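# Lay towel flat beside basket, leave basket in place

## Task

Get the towel lying flat on the table as a single layer. It must stay at least about one finger's width inside the table's edge, about two fingers' width away from the basket's rim, and more than a hand's width from the column of either arm. The basket must end upright with all of its base on the table, no more than about three fingers' width from its starting spot, and turned roughly as it was. Open the grippers and back both arms away at the end. Anything held in place only by the robot does not count.

## Robot and tools

Robot: two arms, left_arm and right_arm, each ending in a two-finger parallel gripper. The arm names are labels only and do not match the sides of any image. A held object may occasionally get a short tug from outside.

Frame: one scene frame shared by everything. Its origin sits on the table surface midway between the arm bases. +x runs out across the table, +z is up, and left_arm stands on the +y side. Positions are in metres. Orientations are quaternions written w first (qw, qx, qy, qz). On a gripper, the fingers extend along its own +z axis and close along its own y axis. The reported end_effector_position is the point between the finger pads, roughly 1 cm back from the tips. Reported hand positions can be somewhat wrong, more so when an arm reaches far.

Row format (used by both motion tools): 16 numbers, always covering both arms even if one stays still. First left_arm: x, y, z, qw, qx, qy, qz, opening; then right_arm in the same order. x, y, z and the quaternion are an absolute target pose for that gripper in the scene frame, not an offset. Opening runs from -1 (closed) to +1 (fully open, 0.093 m). To keep an arm still, resend exactly the pose from the last result before it stopped, plus the opening it should hold; to keep an orientation, repeat the same quaternion every row rather than copying a drifted one from a result.

execute_actions(actions): a list of up to 15 actions, run in order. Each action is a list of up to 15 rows; each row lasts one step of 1/30 s, and if fewer than 15 rows are given the last one is held for the remaining steps. An empty list just reports state and images. An action is rejected for both arms if any target lies more than 0.6 m from that gripper's current position along any of the gripper's own axes. If any action is malformed, or the first fails that check against the last reported state, the whole call does nothing.

move(target, speed, blocking): target is one 16-number row. Each gripper travels a straight line toward its pose; both paths finish together, taking 0.5 to 10 s, and are cut off at 10 s. speed is the top path speed in m/s, 0.002 to 0.5 (default 0.25); turning is capped at twice that in rad/s. Rotations take the short way. Paths do not avoid obstacles or the other arm, grippers can lag, wander and overshoot speed (worst near a straight arm). Faster contact and targets set deeper past a surface mean harder impact and pressing. The opening is applied at the start. blocking=false returns after 0.5 s while the arm keeps going; until a result shows the move has ended, other moves and execute_actions are refused, so use wait or stop first.

wait(seconds): 0 to 10 s, arms keep their last command; returns early if a running move finishes.
stop(): brakes a running move (needs stopping distance); fingers continue.
zoom_image(camera, region): closer view of part of a camera's latest image. region is [x0, y0, x1, y1] in pixels, top-left origin, at most 504 by 504. Cameras: cam_head_left, cam_head_right, cam_high, cam_low, cam_left_wrist, cam_right_wrist, all 504x504; calibration (K, distortion, T_world_to_cam) is supplied and may be off by a few degrees and millimetres.
finished_scene(scene): pass the current scene's number to end it; irreversible, and the goal must already hold and stay held. Its reply tells you whether it succeeded and gives the next task.

Controller behaviour: each step the commanded pose is clamped to within 70 mm and 16 degrees of the measured pose, then solved by damped inverse kinematics, favouring position over orientation. Far targets need several actions; after an action an arm stops at its last clamped pose. Friction may leave a gripper up to about 31 mm short, and tiny commands may not move it. Elbows never fully straighten. Joint limits (rad), base to gripper: waist -2.618 to 3.054, shoulder 0 to 3.142, elbow 0 to 3.142, wrist pitch -1.571 to 1.571, wrist yaw -1.571 to 1.571, wrist roll -2.094 to 2.094.

Results: a state line `left_arm: …` | `right_arm: …` with each gripper's position and quaternion; "Hand target" lines showing what the controller now drives toward; joint positions (each list ends with gripper gap in metres, which reads zero when blocked); joint torques (offset, scaled, noisy); grip_measured on the -1..+1 scale (pads meet near -0.94, each mm of object width adds about 0.0208, per-gripper bias up to 0.02). grip_measured follows the motor, not the pads, so it barely reveals contact; keep sending the closing number to keep holding. Force limit about 50 to 62 N per pad, less on parts thinner than 5 mm. A "pose unreachable" line means the clearance check altered or blocked that arm. The move line reports the ending (done, off_target, moving, held, fault), distance to pose, and limits: paced means the pose was clipped, held means a check blocked some steps (the arm may then jump quickly).

Avoid: dropping or knocking anything off the table (instant failure), arms colliding or pressing each other, slams and very hard pushes. Holding loads heats motors: MOTOR HOT appears from 75 °C, 90 °C halts that arm for 10 s, 100 °C makes it go limp and fall; these show as OVER-TEMPERATURE FAULT lines. The robot keeps holding its last command while you compose replies.

Each tool is called after "Emit:" by a JSON object that holds its "fn" and its "kwargs", one argument or row to a line.

## Session

Emit:
{"fn": "execute_actions", "kwargs": {
  "actions": []
}}

Scene clock: 0.00 s.
left_arm: end_effector_position=(+0.0990, +0.5464, +0.3423) grip_measured=+1.000 end_effector_quat_wxyz=(+0.552, -0.154, +0.816, +0.075) | right_arm: end_effector_position=(+0.4380, -0.6958, +0.2993) grip_measured=+0.997 end_effector_quat_wxyz=(+0.650, -0.318, +0.611, -0.320)
Joint positions: left_arm=[ 1.533  1.121  1.384 -1.392  1.138  1.039  0.093] | right_arm=[-1.038  1.891  1.327  0.659 -1.017 -0.856  0.093]
Joint velocities: left_arm=[-0.012  0.002  0.037  0.007 -0.066 -0.051  0.   ] | right_arm=[-0.022  0.007  0.007  0.037  0.051 -0.022 -0.   ]
Joint torques (N m, as the arm reports them, + toward a larger angle): no reading
Motor temperatures (°C, as the motors report them): left_arm=[25 25 23 23 25 25] | right_arm=[26 23 26 27 23 25]
Hand target (left_arm): +0.099, +0.546, +0.342; +0.552, -0.154, +0.816, +0.075
Hand target (right_arm): +0.438, -0.696, +0.299; +0.650, -0.318, +0.611, -0.320

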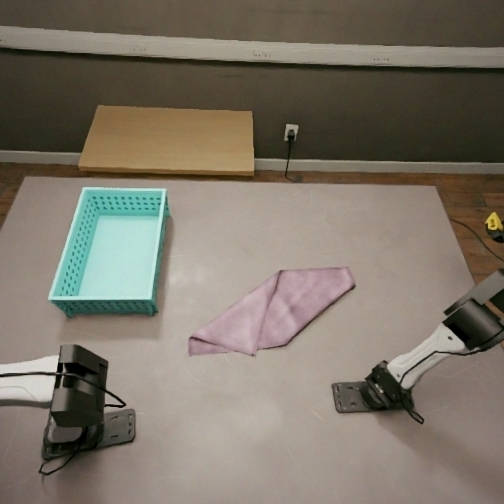

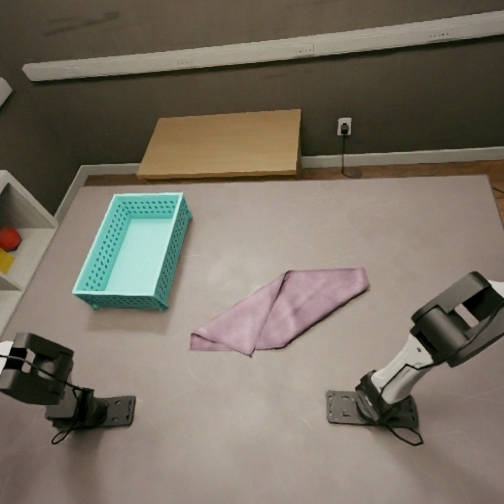

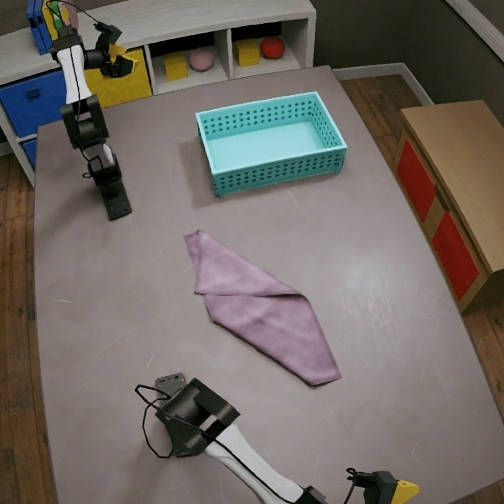

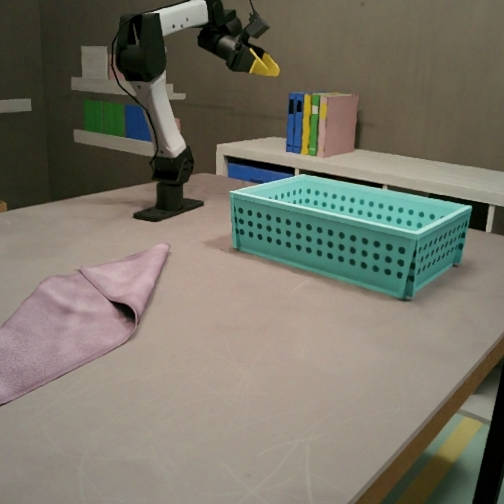

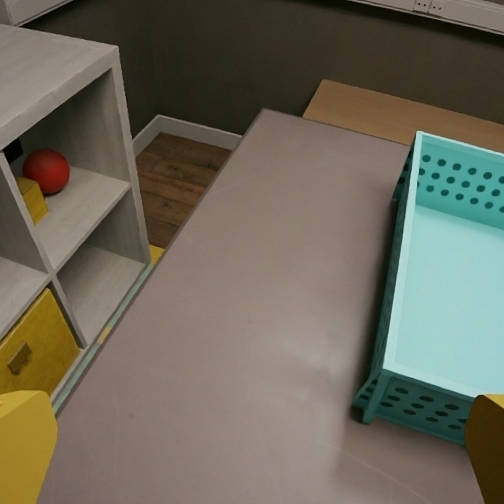

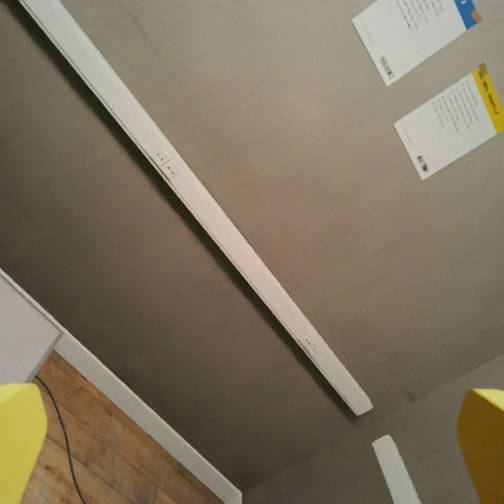

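Emit:
{"fn": "zoom_image", "kwargs": {
  "camera": "cam_head_left",
  "region": [170, 230, 370, 380]
}}

Emit:
{"fn": "zoom_image", "kwargs": {
  "camera": "cam_high",
  "region": [160, 210, 360, 410]
}}

Emit:
{"fn": "zoom_image", "kwargs": {
  "camera": "cam_low",
  "region": [0, 220, 200, 420]
}}

Region (170, 230, 370, 380) of cam_head_left's 504x504 image, scaled by 2.520, with more detail than that image has; it fills the top 378 rows of this view, and the rest is white.

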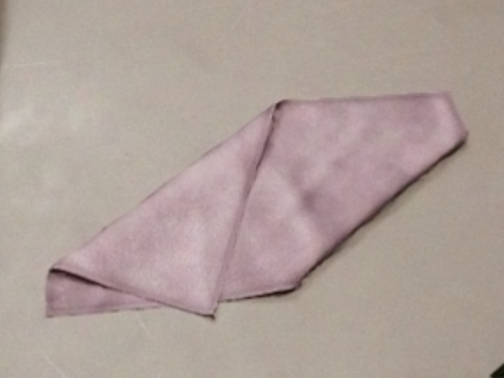

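Region (160, 210, 360, 410) of cam_high's 504x504 image, scaled by 2.520, with more detail than that image has.

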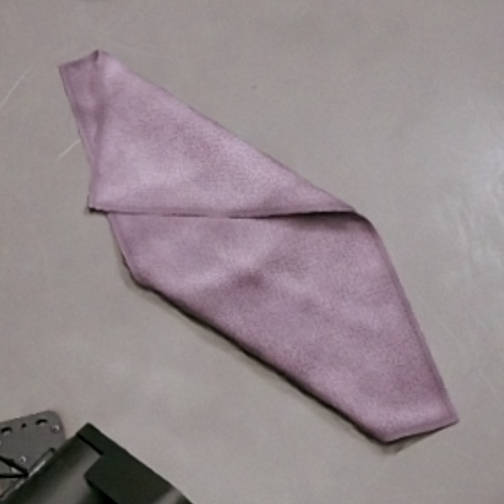

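Region (0, 220, 200, 420) of cam_low's 504x504 image, scaled by 2.520, with more detail than that image has.

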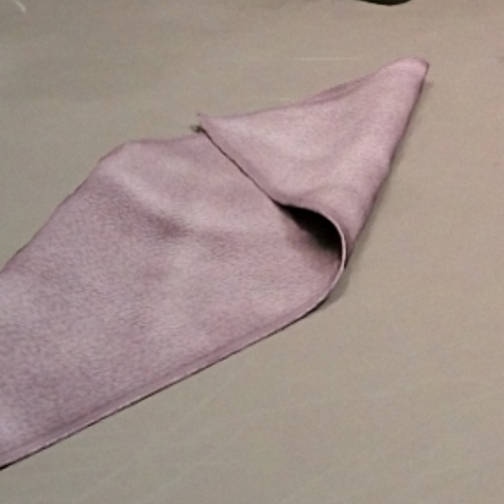

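Emit:
{"fn": "move", "kwargs": {
  "target": [0.28,0.3,0.3,0,0.15,0.989,0,1,0.38,-0.42,0.25,0,0,1,0,1],
  "speed": 0.3
}}

Scene clock: 83.33 s.
left_arm: end_effector_position=(+0.2851, +0.3015, +0.3005) grip_measured=+1.000 end_effector_quat_wxyz=(+0.203, +0.144, +0.969, -0.011) | right_arm: end_effector_position=(+0.3825, -0.4249, +0.2553) grip_measured=+0.997 end_effector_quat_wxyz=(+0.118, -0.001, +0.992, -0.038)
Joint positions: left_arm=[-0.267  1.551  1.926 -1.539  0.038  0.182  0.093] | right_arm=[-0.246  1.736  1.975 -1.562  0.025 -0.211  0.093]
Joint velocities: left_arm=[-0.007  0.017  0.022  0.037  0.022 -0.051  0.   ] | right_arm=[ 0.012 -0.002  0.017  0.007  0.007  0.037 -0.   ]
Joint torques (N m, as the arm reports them, + toward a larger angle): left_arm=[-0.88 -4.74  8.7   1.06  0.04 -0.17] | right_arm=[ 0.81 -9.14  5.51  0.77 -0.14  0.02]
Motor temperatures (°C, as the motors report them): left_arm=[25 25 30 25 26 25] | right_arm=[26 36 34 33 23 25]
Hand target (left_arm): +0.285, +0.299, +0.298; +0.192, +0.143, +0.971, -0.012
Hand target (right_arm): +0.376, -0.420, +0.252; +0.108, -0.001, +0.994, -0.029
Off the commanded pose (left_arm): 0.005 m, 23 deg; orientation clipped at the last step of the last action.
Off the commanded pose (right_arm): 0.008 m, 14 deg.
joint sent to its limit (left arm) — the command would take joint 4 (wrist pitch) past its lower limit, so that joint was sent only as far as its limit.
joint sent to its limit (right arm) — the command would take joint 4 (wrist pitch) past its lower limit, so that joint was sent only as far as its limit.
move: off_target (left_arm, right_arm); limits=paced
camera_calibration (this result's frames):
cam_left_wrist: T_world_to_cam=[[-0.286199, -0.957524, -0.0351886, 0.381059], [-0.957947, 0.285146, 0.0320953, 0.21674], [-0.0206981, 0.0428945, -0.998865, 0.374585], [0, 0, 0, 1]] pos_world=[0.324437, 0.287003, 0.380613]
cam_right_wrist: T_world_to_cam=[[0.0145794, -0.997347, 0.0713194, -0.447889], [-0.980083, -0.000126223, 0.198588, 0.366496], [-0.198052, -0.0727942, -0.977485, 0.376722], [0, 0, 0, 1]] pos_world=[0.440337, -0.419231, 0.327402]

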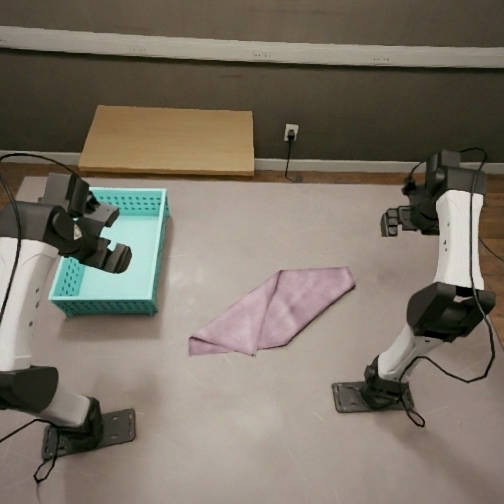

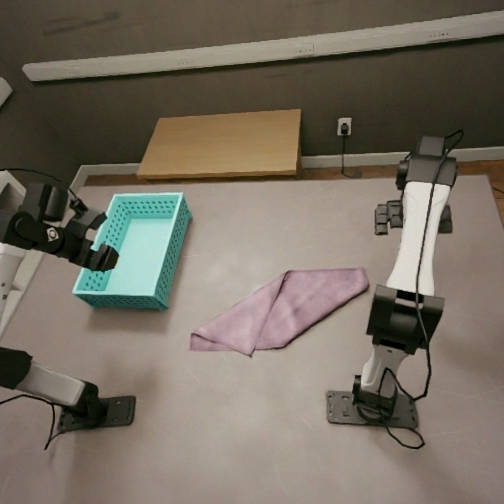

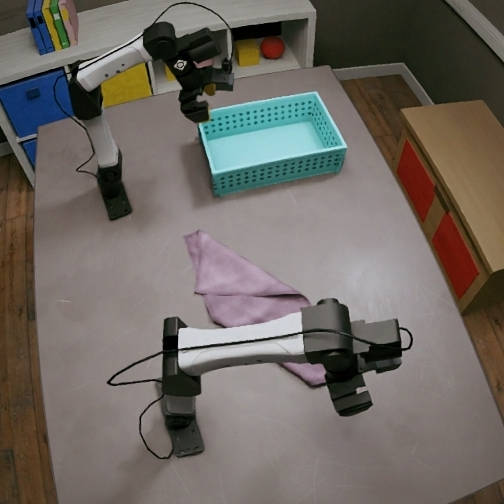

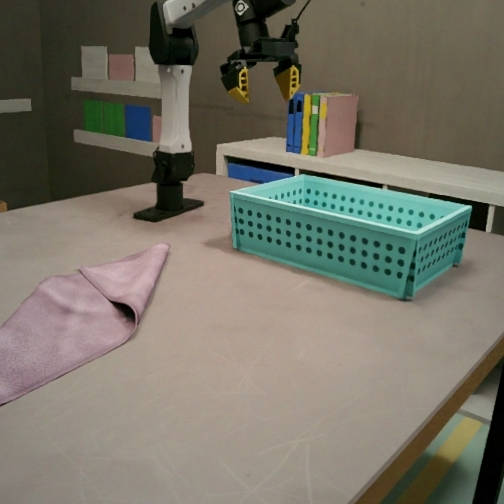

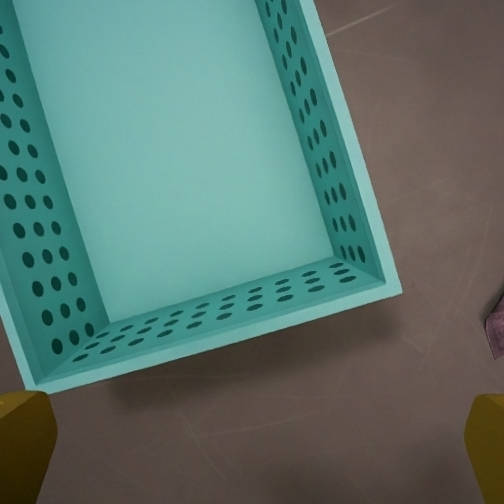

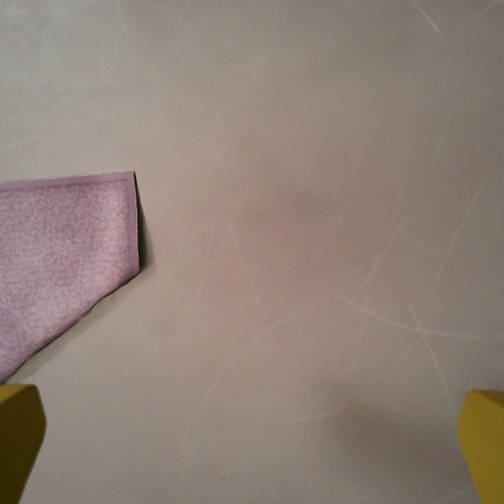

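Emit:
{"fn": "move", "kwargs": {
  "target": [0.13,-0.06,0.10,0,0.5225,0.8526,0,0.2,0.42,-0.35,0.08,0,0,1,0,0.2],
  "speed": 0.3
}}

Scene clock: 94.10 s.
left_arm: end_effector_position=(+0.1334, -0.0669, +0.0986) grip_measured=+0.203 end_effector_quat_wxyz=(+0.001, +0.515, +0.857, -0.015) | right_arm: end_effector_position=(+0.4198, -0.3545, +0.0906) grip_measured=+0.203 end_effector_quat_wxyz=(+0.012, +0.001, +1.000, -0.008)
Joint positions: left_arm=[-1.346  2.236  2.073 -1.39   0.022 -0.101  0.055] | right_arm=[-0.046  1.956  1.615 -1.207  0.015 -0.002  0.055]
Joint velocities: left_arm=[-0.012 -0.027 -0.002 -0.051  0.037 -0.007  0.001] | right_arm=[-0.002 -0.017 -0.012 -0.022  0.007  0.037  0.   ]
Joint torques (N m, as the arm reports them, + toward a larger angle): left_arm=[ -0.17 -12.22   9.21   0.23   0.12   0.08] | right_arm=[ 0.99 -9.47  6.36  0.5  -0.14  0.07]
Motor temperatures (°C, as the motors report them): left_arm=[25 26 30 25 26 26] | right_arm=[26 36 33 32 23 25]
Hand target (left_arm): +0.131, -0.065, +0.099; -0.008, +0.520, +0.854, -0.013
Hand target (right_arm): +0.417, -0.350, +0.080; -0.001, +0.000, +1.000, -0.002
Off the commanded pose (left_arm): 0.008 m, 2 deg.
Off the commanded pose (right_arm): 0.011 m, 2 deg.
move: off_target (right_arm)
camera_calibration (this result's frames):
cam_left_wrist: T_world_to_cam=[[-0.88378, -0.467086, 0.0276255, 0.0841378], [-0.416221, 0.811766, 0.409628, 0.108649], [-0.213757, 0.350523, -0.911834, 0.223347], [0, 0, 0, 1]] pos_world=[0.167323, -0.127186, 0.156826]
cam_right_wrist: T_world_to_cam=[[0.0173881, -0.999825, 0.00693554, -0.362611], [-0.915565, -0.0131345, 0.401956, 0.38566], [-0.401794, -0.0133392, -0.915633, 0.329195], [0, 0, 0, 1]] pos_world=[0.49167, -0.353091, 0.148919]

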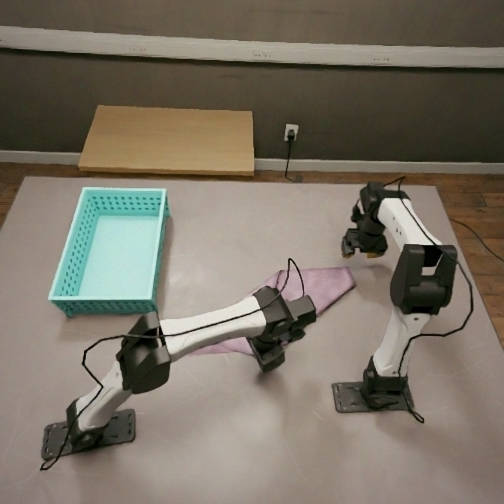

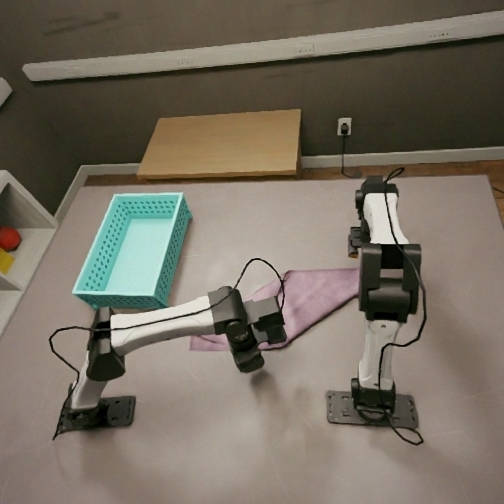

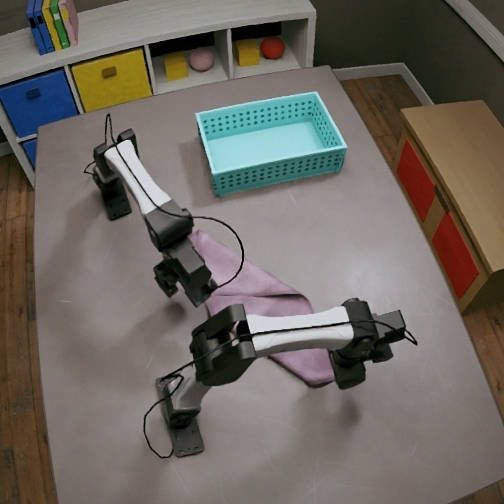

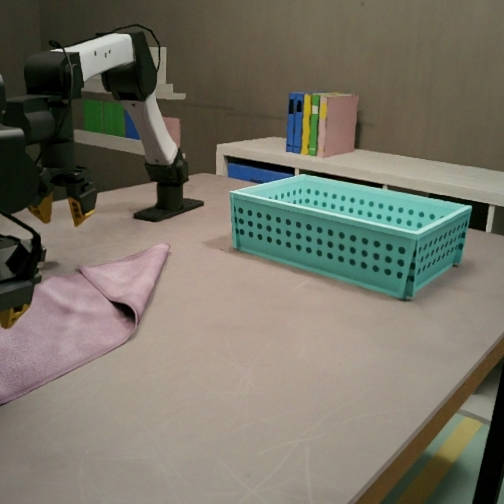

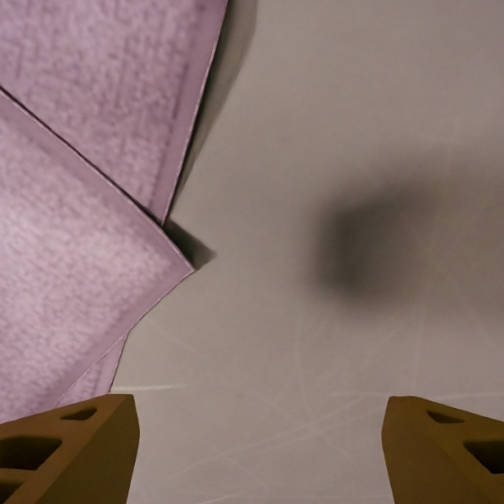

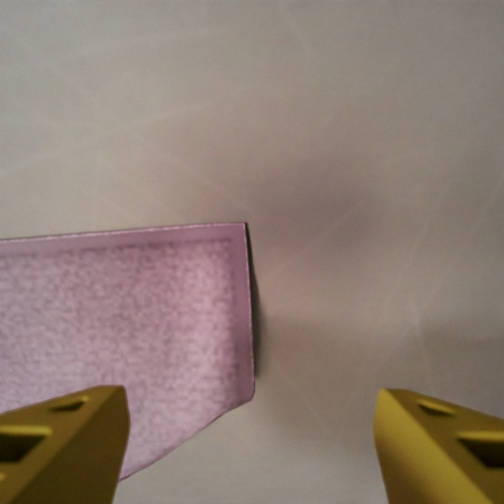

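Emit:
{"fn": "move", "kwargs": {
  "target": [0.118,-0.067,0.05,0.200,0.483,0.788,0.326,-0.3,0.418,-0.39,0.045,0,0,0.924,0.383,-0.3],
  "speed": 0.2
}}

Scene clock: 116.33 s.
left_arm: end_effector_position=(+0.1189, -0.0651, +0.0479) grip_measured=-0.297 end_effector_quat_wxyz=(+0.199, +0.483, +0.793, +0.314) | right_arm: end_effector_position=(+0.4171, -0.3880, +0.0488) grip_measured=-0.297 end_effector_quat_wxyz=(+0.003, -0.003, +0.926, +0.378)
Joint positions: left_arm=[-1.638  2.508  2.148 -1.538 -0.702 -0.501  0.031] | right_arm=[-0.437  2.268  1.715 -1.375 -0.704 -0.535  0.031]
Joint velocities: left_arm=[ 0.002 -0.002 -0.007 -0.007 -0.037 -0.037 -0.   ] | right_arm=[ 0.007 -0.002  0.012 -0.007 -0.081  0.037 -0.001]
Joint torques (N m, as the arm reports them, + toward a larger angle): left_arm=[ -0.73 -12.9    8.66  -0.48  -0.46  -0.21] | right_arm=[  0.1  -10.73   7.9   -0.43  -0.57  -0.07]
Motor temperatures (°C, as the motors report them): left_arm=[25 35 32 24 26 26] | right_arm=[26 36 33 31 23 25]
Hand target (left_arm): +0.117, -0.066, +0.047; +0.200, +0.484, +0.789, +0.321
Hand target (right_arm): +0.419, -0.389, +0.046; +0.002, +0.000, +0.923, +0.385
Off the commanded pose (left_arm): 0.003 m, 1 deg.
Off the commanded pose (right_arm): 0.004 m, 1 deg.
joint sent to its limit (left arm) — the command would take joint 4 (wrist pitch) past its lower limit, so that joint was sent only as far as its limit.
move: done
camera_calibration (this result's frames):
cam_left_wrist: T_world_to_cam=[[-0.644168, -0.334588, -0.687822, 0.0879133], [-0.671412, 0.678119, 0.298931, 0.14889], [0.366406, 0.654374, -0.661469, 0.112139], [0, 0, 0, 1]] pos_world=[0.115509, -0.144932, 0.0901371]
cam_right_wrist: T_world_to_cam=[[0.0279886, -0.707873, -0.705785, -0.252199], [-0.907486, -0.314055, 0.278997, 0.285414], [-0.41915, 0.632681, -0.651174, 0.534384], [0, 0, 0, 1]] pos_world=[0.490055, -0.426983, 0.0903488]

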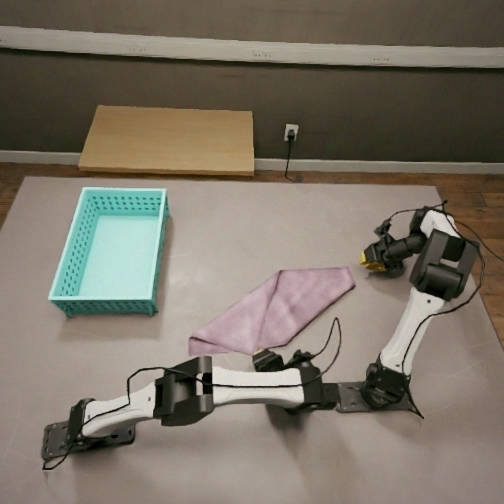

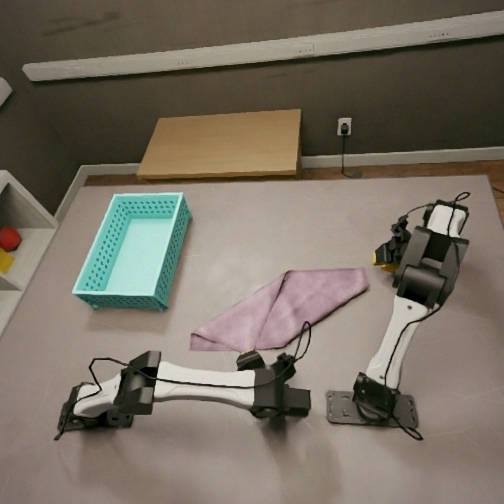

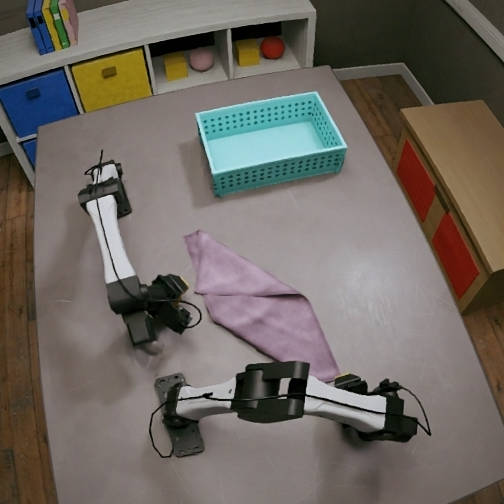

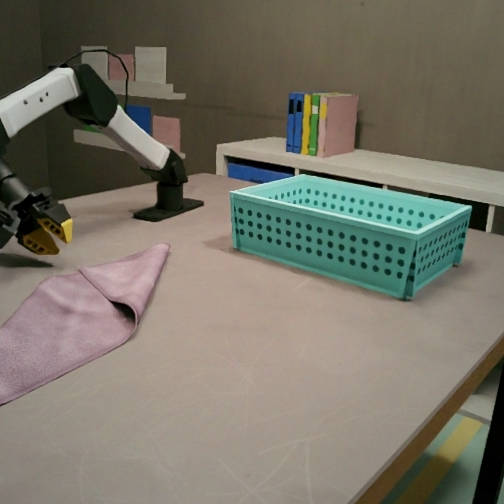

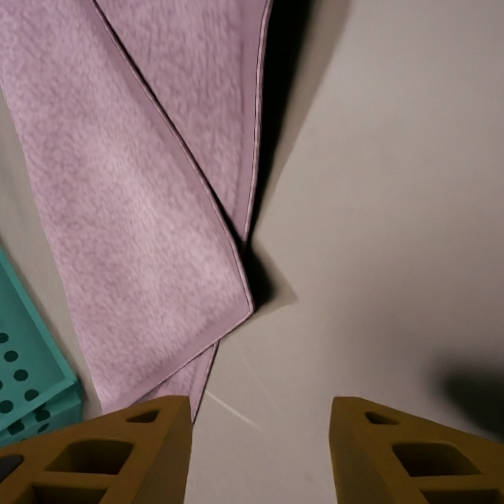

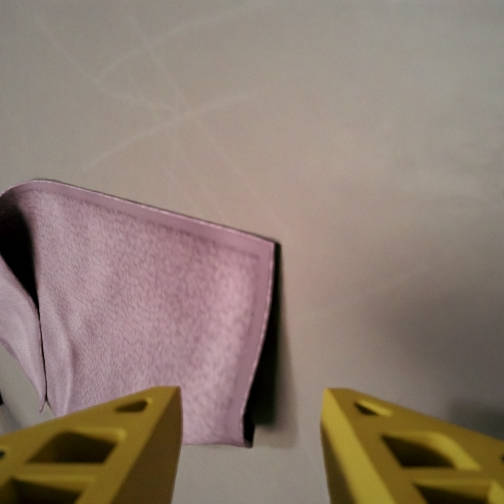

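Emit:
{"fn": "execute_actions", "kwargs": {
  "actions": [
    [[0.122,-0.065,0.04,0.200,0.483,0.788,0.326,-0.3,0.416,-0.385,0.037,0,0,0.924,0.383,-0.3],[0.124,-0.064,0.035,0.200,0.483,0.788,0.326,-0.3,0.416,-0.383,0.032,0,0,0.924,0.383,-0.3],[0.126,-0.063,0.03,0.200,0.483,0.788,0.326,-0.3,0.416,-0.38,0.027,0,0,0.924,0.383,-0.3],[0.128,-0.062,0.025,0.200,0.483,0.788,0.326,-0.3,0.416,-0.378,0.022,0,0,0.924,0.383,-0.3]],
    [[0.128,-0.062,0.025,0.200,0.483,0.788,0.326,-0.3,0.416,-0.378,0.022,0,0,0.924,0.383,-0.3]]
  ]
}}

Scene clock: 130.57 s.
left_arm: end_effector_position=(+0.1230, -0.0647, +0.0349) grip_measured=-0.297 end_effector_quat_wxyz=(+0.205, +0.480, +0.791, +0.318) | right_arm: end_effector_position=(+0.4185, -0.3835, +0.0311) grip_measured=-0.297 end_effector_quat_wxyz=(+0.010, -0.004, +0.927, +0.375)
Joint positions: left_arm=[-1.633  2.518  2.109 -1.487 -0.717 -0.502  0.031] | right_arm=[-0.425  2.273  1.656 -1.283 -0.708 -0.515  0.031]
Joint velocities: left_arm=[-0.012 -0.002 -0.002 -0.051 -0.051  0.007 -0.001] | right_arm=[ 0.002  0.007 -0.007 -0.037 -0.051 -0.037  0.   ]
Joint torques (N m, as the arm reports them, + toward a larger angle): left_arm=[  0.55 -12.94   5.62  -0.1   -0.46   0.02] | right_arm=[  1.01 -10.93   5.3   -0.21  -0.53  -0.01]
Motor temperatures (°C, as the motors report them): left_arm=[25 39 32 24 26 26] | right_arm=[26 37 33 30 23 25]
Hand target (left_arm): +0.128, -0.062, +0.025; +0.200, +0.483, +0.788, +0.326
Hand target (right_arm): +0.416, -0.378, +0.022; -0.000, -0.000, +0.924, +0.383
Off the commanded pose (left_arm): 0.011 m, 1 deg.
Off the commanded pose (right_arm): 0.011 m, 2 deg.
camera_calibration (this result's frames):
cam_left_wrist: T_world_to_cam=[[-0.633605, -0.33563, -0.697063, 0.0808071], [-0.676431, 0.677613, 0.288585, 0.156214], [0.375482, 0.654364, -0.65637, 0.100507], [0, 0, 0, 1]] pos_world=[0.119129, -0.1445, 0.0772164]
cam_right_wrist: T_world_to_cam=[[0.0344709, -0.712864, -0.700455, -0.266257], [-0.912176, -0.308811, 0.269391, 0.297317], [-0.408347, 0.629652, -0.660902, 0.515252], [0, 0, 0, 1]] pos_world=[0.490785, -0.422419, 0.0739351]

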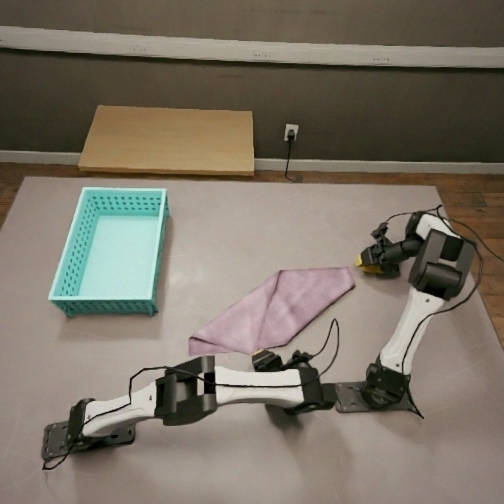

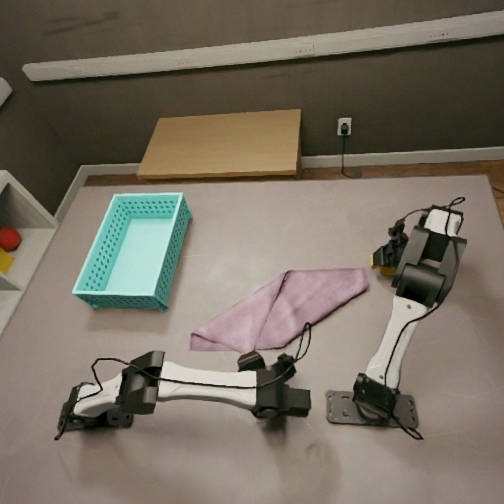

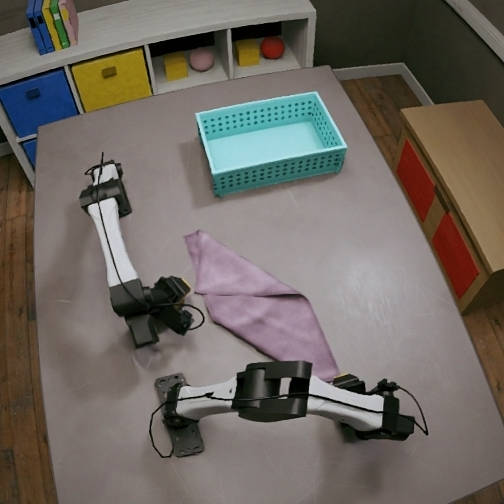

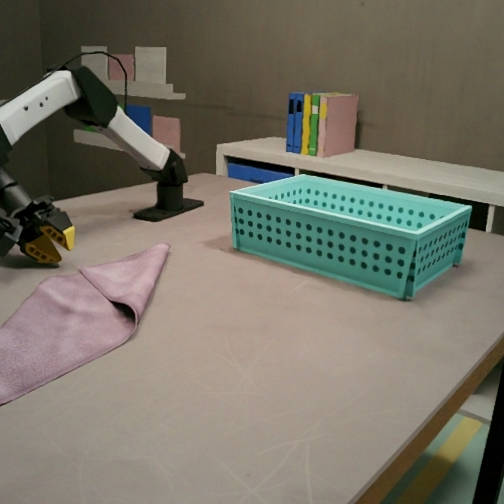

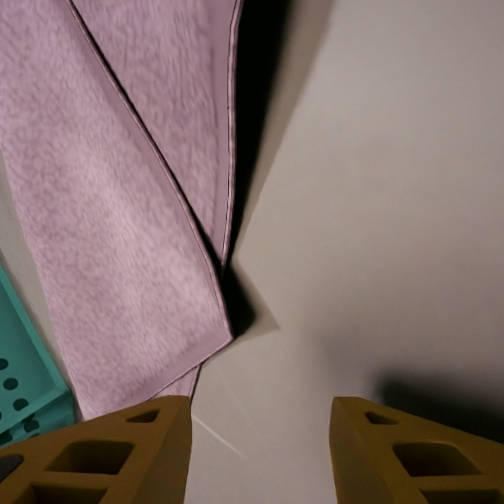

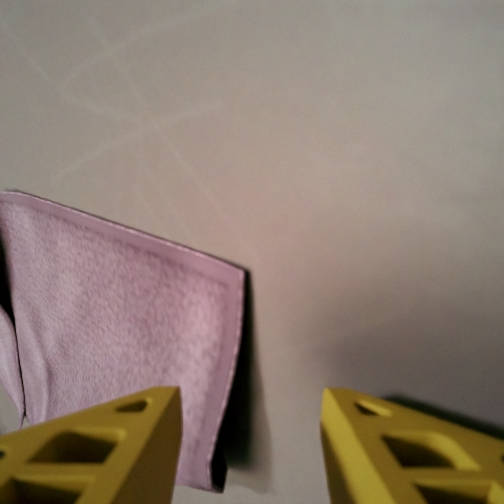

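Emit:
{"fn": "move", "kwargs": {
  "target": [0.132,-0.060,0.016,0.200,0.483,0.788,0.326,-0.3,0.416,-0.374,0.013,0,0,0.924,0.383,-0.3],
  "speed": 0.04
}}

Emit:
{"fn": "zoom_image", "kwargs": {
  "camera": "cam_low",
  "region": [0, 190, 140, 330]
}}

Scene clock: 135.10 s.
left_arm: end_effector_position=(+0.1274, -0.0633, +0.0264) grip_measured=-0.297 end_effector_quat_wxyz=(+0.205, +0.480, +0.792, +0.317) | right_arm: end_effector_position=(+0.4201, -0.3806, +0.0252) grip_measured=-0.297 end_effector_quat_wxyz=(+0.014, -0.005, +0.928, +0.373)
Joint positions: left_arm=[-1.623  2.518  2.076 -1.445 -0.72  -0.491  0.031] | right_arm=[-0.417  2.273  1.634 -1.244 -0.71  -0.504  0.031]
Joint velocities: left_arm=[ 0.022 -0.002 -0.007 -0.007 -0.022 -0.051 -0.   ] | right_arm=[ 0.002 -0.002 -0.012  0.037 -0.022  0.051 -0.   ]
Joint torques (N m, as the arm reports them, + toward a larger angle): left_arm=[  0.49 -12.88   5.36  -0.08  -0.48   0.03] | right_arm=[  1.03 -10.4    4.92  -0.17  -0.55   0.  ]
Motor temperatures (°C, as the motors report them): left_arm=[25 40 32 24 26 26] | right_arm=[26 38 33 30 23 25]
Hand target (left_arm): +0.132, -0.060, +0.016; +0.200, +0.483, +0.788, +0.326
Hand target (right_arm): +0.415, -0.374, +0.013; -0.000, +0.000, +0.924, +0.383
Off the commanded pose (left_arm): 0.012 m, 1 deg.
Off the commanded pose (right_arm): 0.014 m, 2 deg.
move: off_target (left_arm, right_arm)
camera_calibration (this result's frames):
cam_left_wrist: T_world_to_cam=[[-0.632991, -0.337753, -0.696595, 0.0778795], [-0.677463, 0.677134, 0.287288, 0.16085], [0.374656, 0.653768, -0.657435, 0.0924983], [0, 0, 0, 1]] pos_world=[0.123612, -0.143086, 0.0688518]
cam_right_wrist: T_world_to_cam=[[0.0405903, -0.716001, -0.696918, -0.27228], [-0.914609, -0.307455, 0.262605, 0.302942], [-0.402296, 0.626749, -0.667341, 0.506625], [0, 0, 0, 1]] pos_world=[0.491939, -0.419338, 0.068781]

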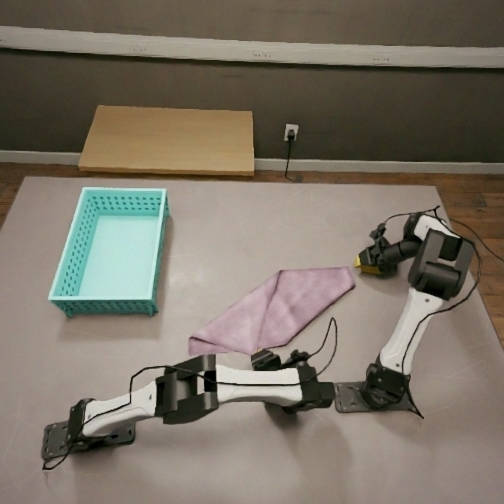

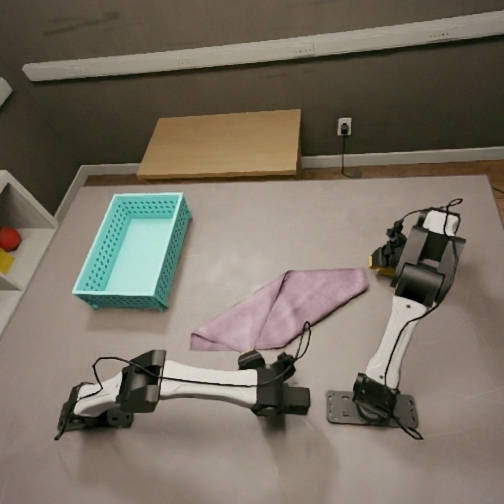

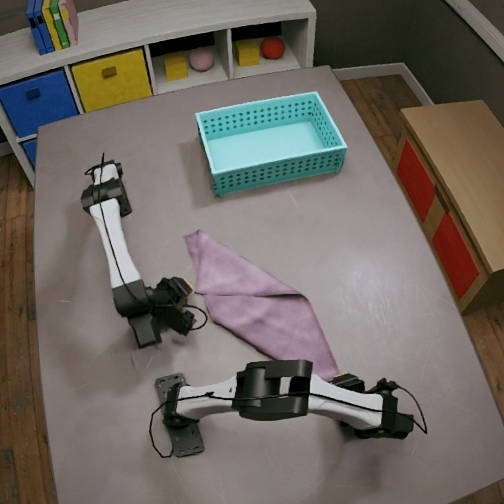

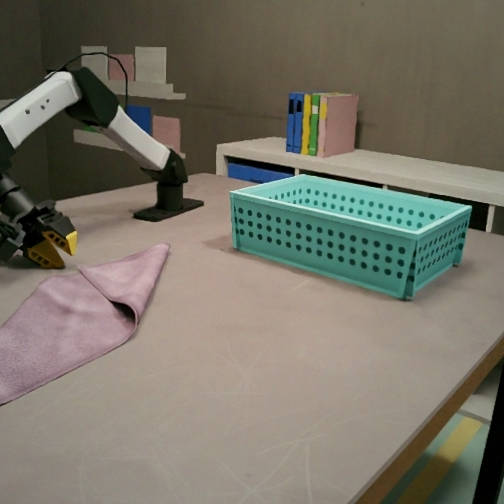

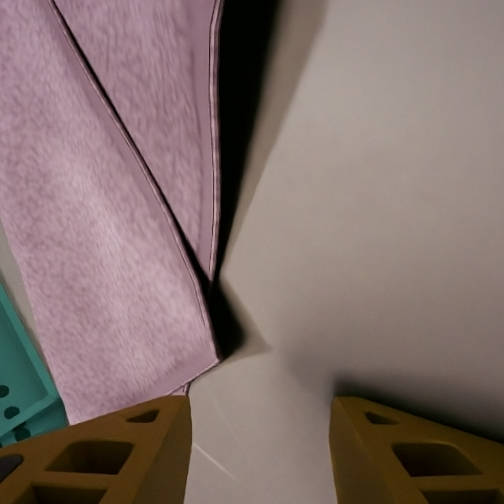

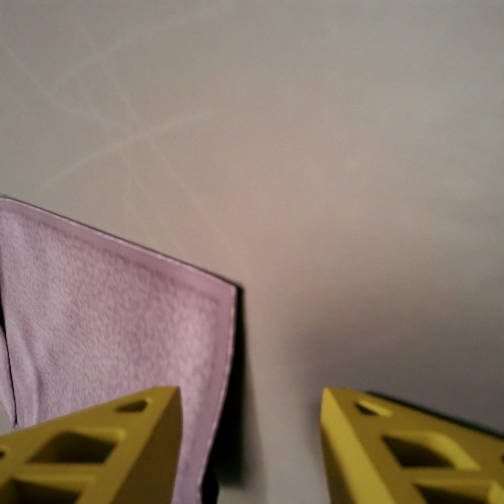

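Region (0, 190, 140, 330) of cam_low's 504x504 image, scaled by 3.600, with more detail than that image has.

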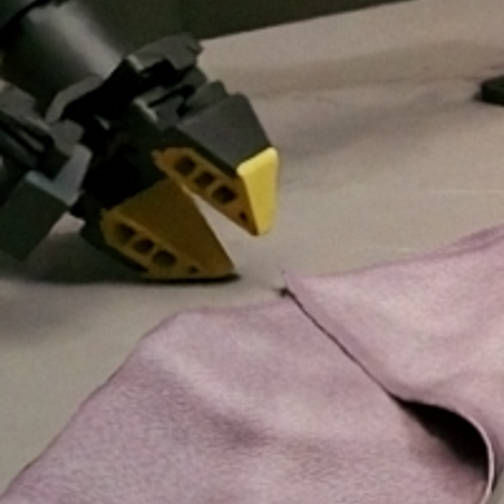

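Emit:
{"fn": "move", "kwargs": {
  "target": [0.165,-0.043,0.016,0.200,0.483,0.788,0.326,-0.3,0.414,-0.332,0.013,0,0,0.924,0.383,-0.3],
  "speed": 0.04
}}

Emit:
{"fn": "zoom_image", "kwargs": {
  "camera": "cam_low",
  "region": [0, 190, 140, 330]
}}

Scene clock: 155.57 s.
left_arm: end_effector_position=(+0.1557, -0.0515, +0.0243) grip_measured=-0.298 end_effector_quat_wxyz=(+0.208, +0.485, +0.788, +0.316) | right_arm: end_effector_position=(+0.4201, -0.3407, +0.0192) grip_measured=-0.297 end_effector_quat_wxyz=(+0.010, -0.001, +0.927, +0.375)
Joint positions: left_arm=[-1.559  2.452  1.949 -1.318 -0.743 -0.391  0.031] | right_arm=[-0.322  2.22   1.52  -1.111 -0.739 -0.376  0.031]
Joint velocities: left_arm=[ 0.007  0.002 -0.012 -0.007  0.007  0.022  0.   ] | right_arm=[ 0.002 -0.017  0.007  0.037 -0.007 -0.066 -0.001]
Joint torques (N m, as the arm reports them, + toward a larger angle): left_arm=[  1.53 -13.41   4.13   0.12  -0.49   0.02] | right_arm=[  1.51 -11.95   4.14   0.03  -0.55   0.01]
Motor temperatures (°C, as the motors report them): left_arm=[25 45 31 24 26 26] | right_arm=[26 39 32 30 23 25]
Hand target (left_arm): +0.165, -0.043, +0.016; +0.201, +0.482, +0.788, +0.327
Hand target (right_arm): +0.413, -0.332, +0.013; -0.001, -0.000, +0.924, +0.382
Off the commanded pose (left_arm): 0.015 m, 1 deg.
Off the commanded pose (right_arm): 0.012 m, 2 deg.
move: off_target (left_arm, right_arm)
camera_calibration (this result's frames):
cam_left_wrist: T_world_to_cam=[[-0.63655, -0.328378, -0.697834, 0.0993022], [-0.668063, 0.686875, 0.286172, 0.171653], [0.385352, 0.64836, -0.656607, 0.0707842], [0, 0, 0, 1]] pos_world=[0.150609, -0.131189, 0.0666514]
cam_right_wrist: T_world_to_cam=[[0.0291946, -0.712175, -0.701395, -0.24175], [-0.913572, -0.303759, 0.270401, 0.317469], [-0.405628, 0.63288, -0.659491, 0.480996], [0, 0, 0, 1]] pos_world=[0.492194, -0.380147, 0.0618057]

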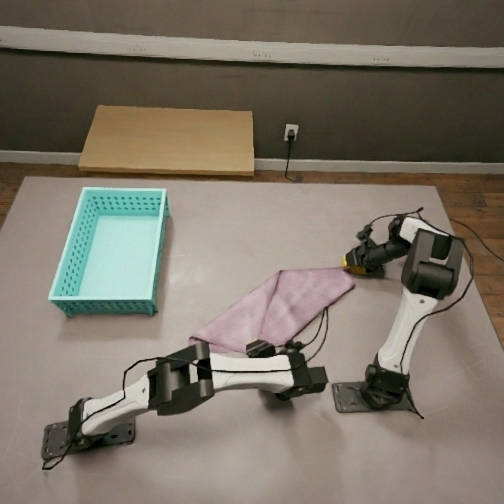

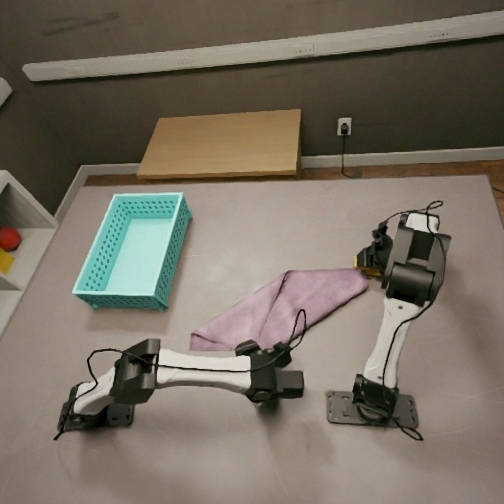

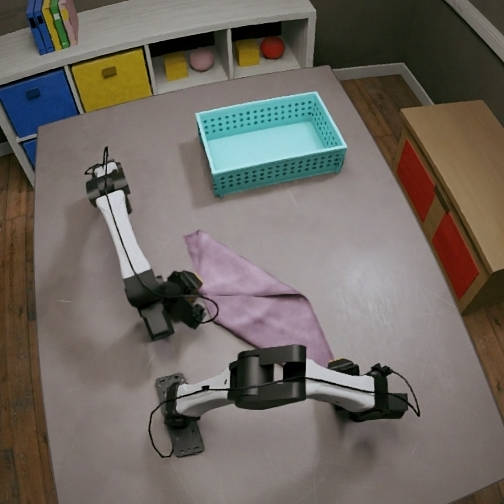

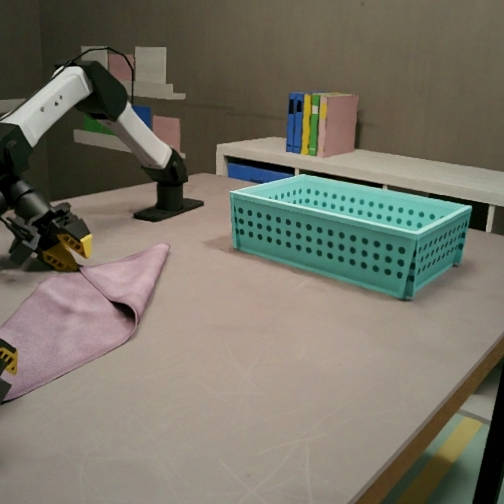

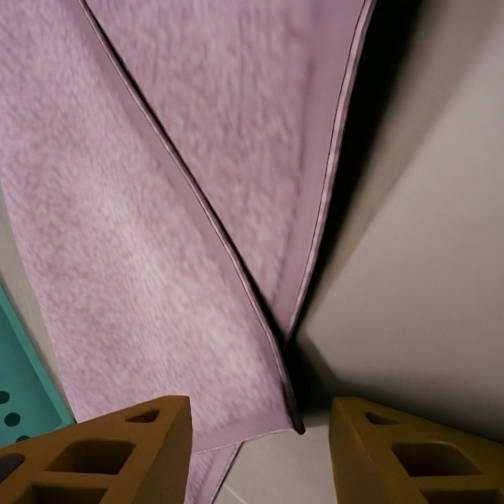

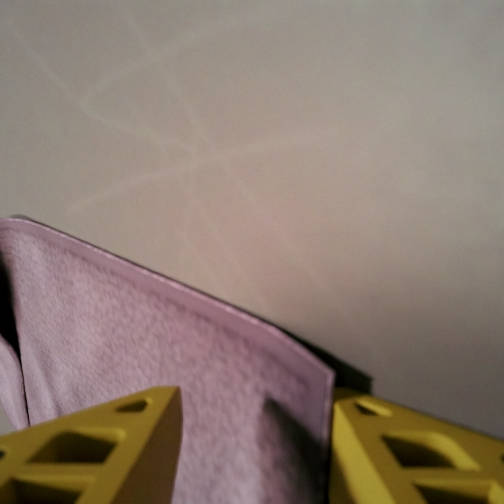

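Region (0, 190, 140, 330) of cam_low's 504x504 image, scaled by 3.600, with more detail than that image has.

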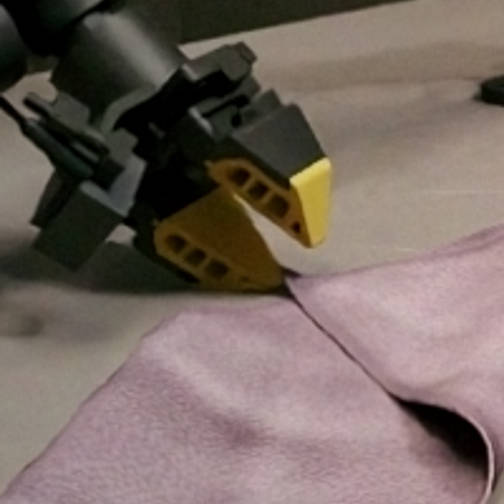

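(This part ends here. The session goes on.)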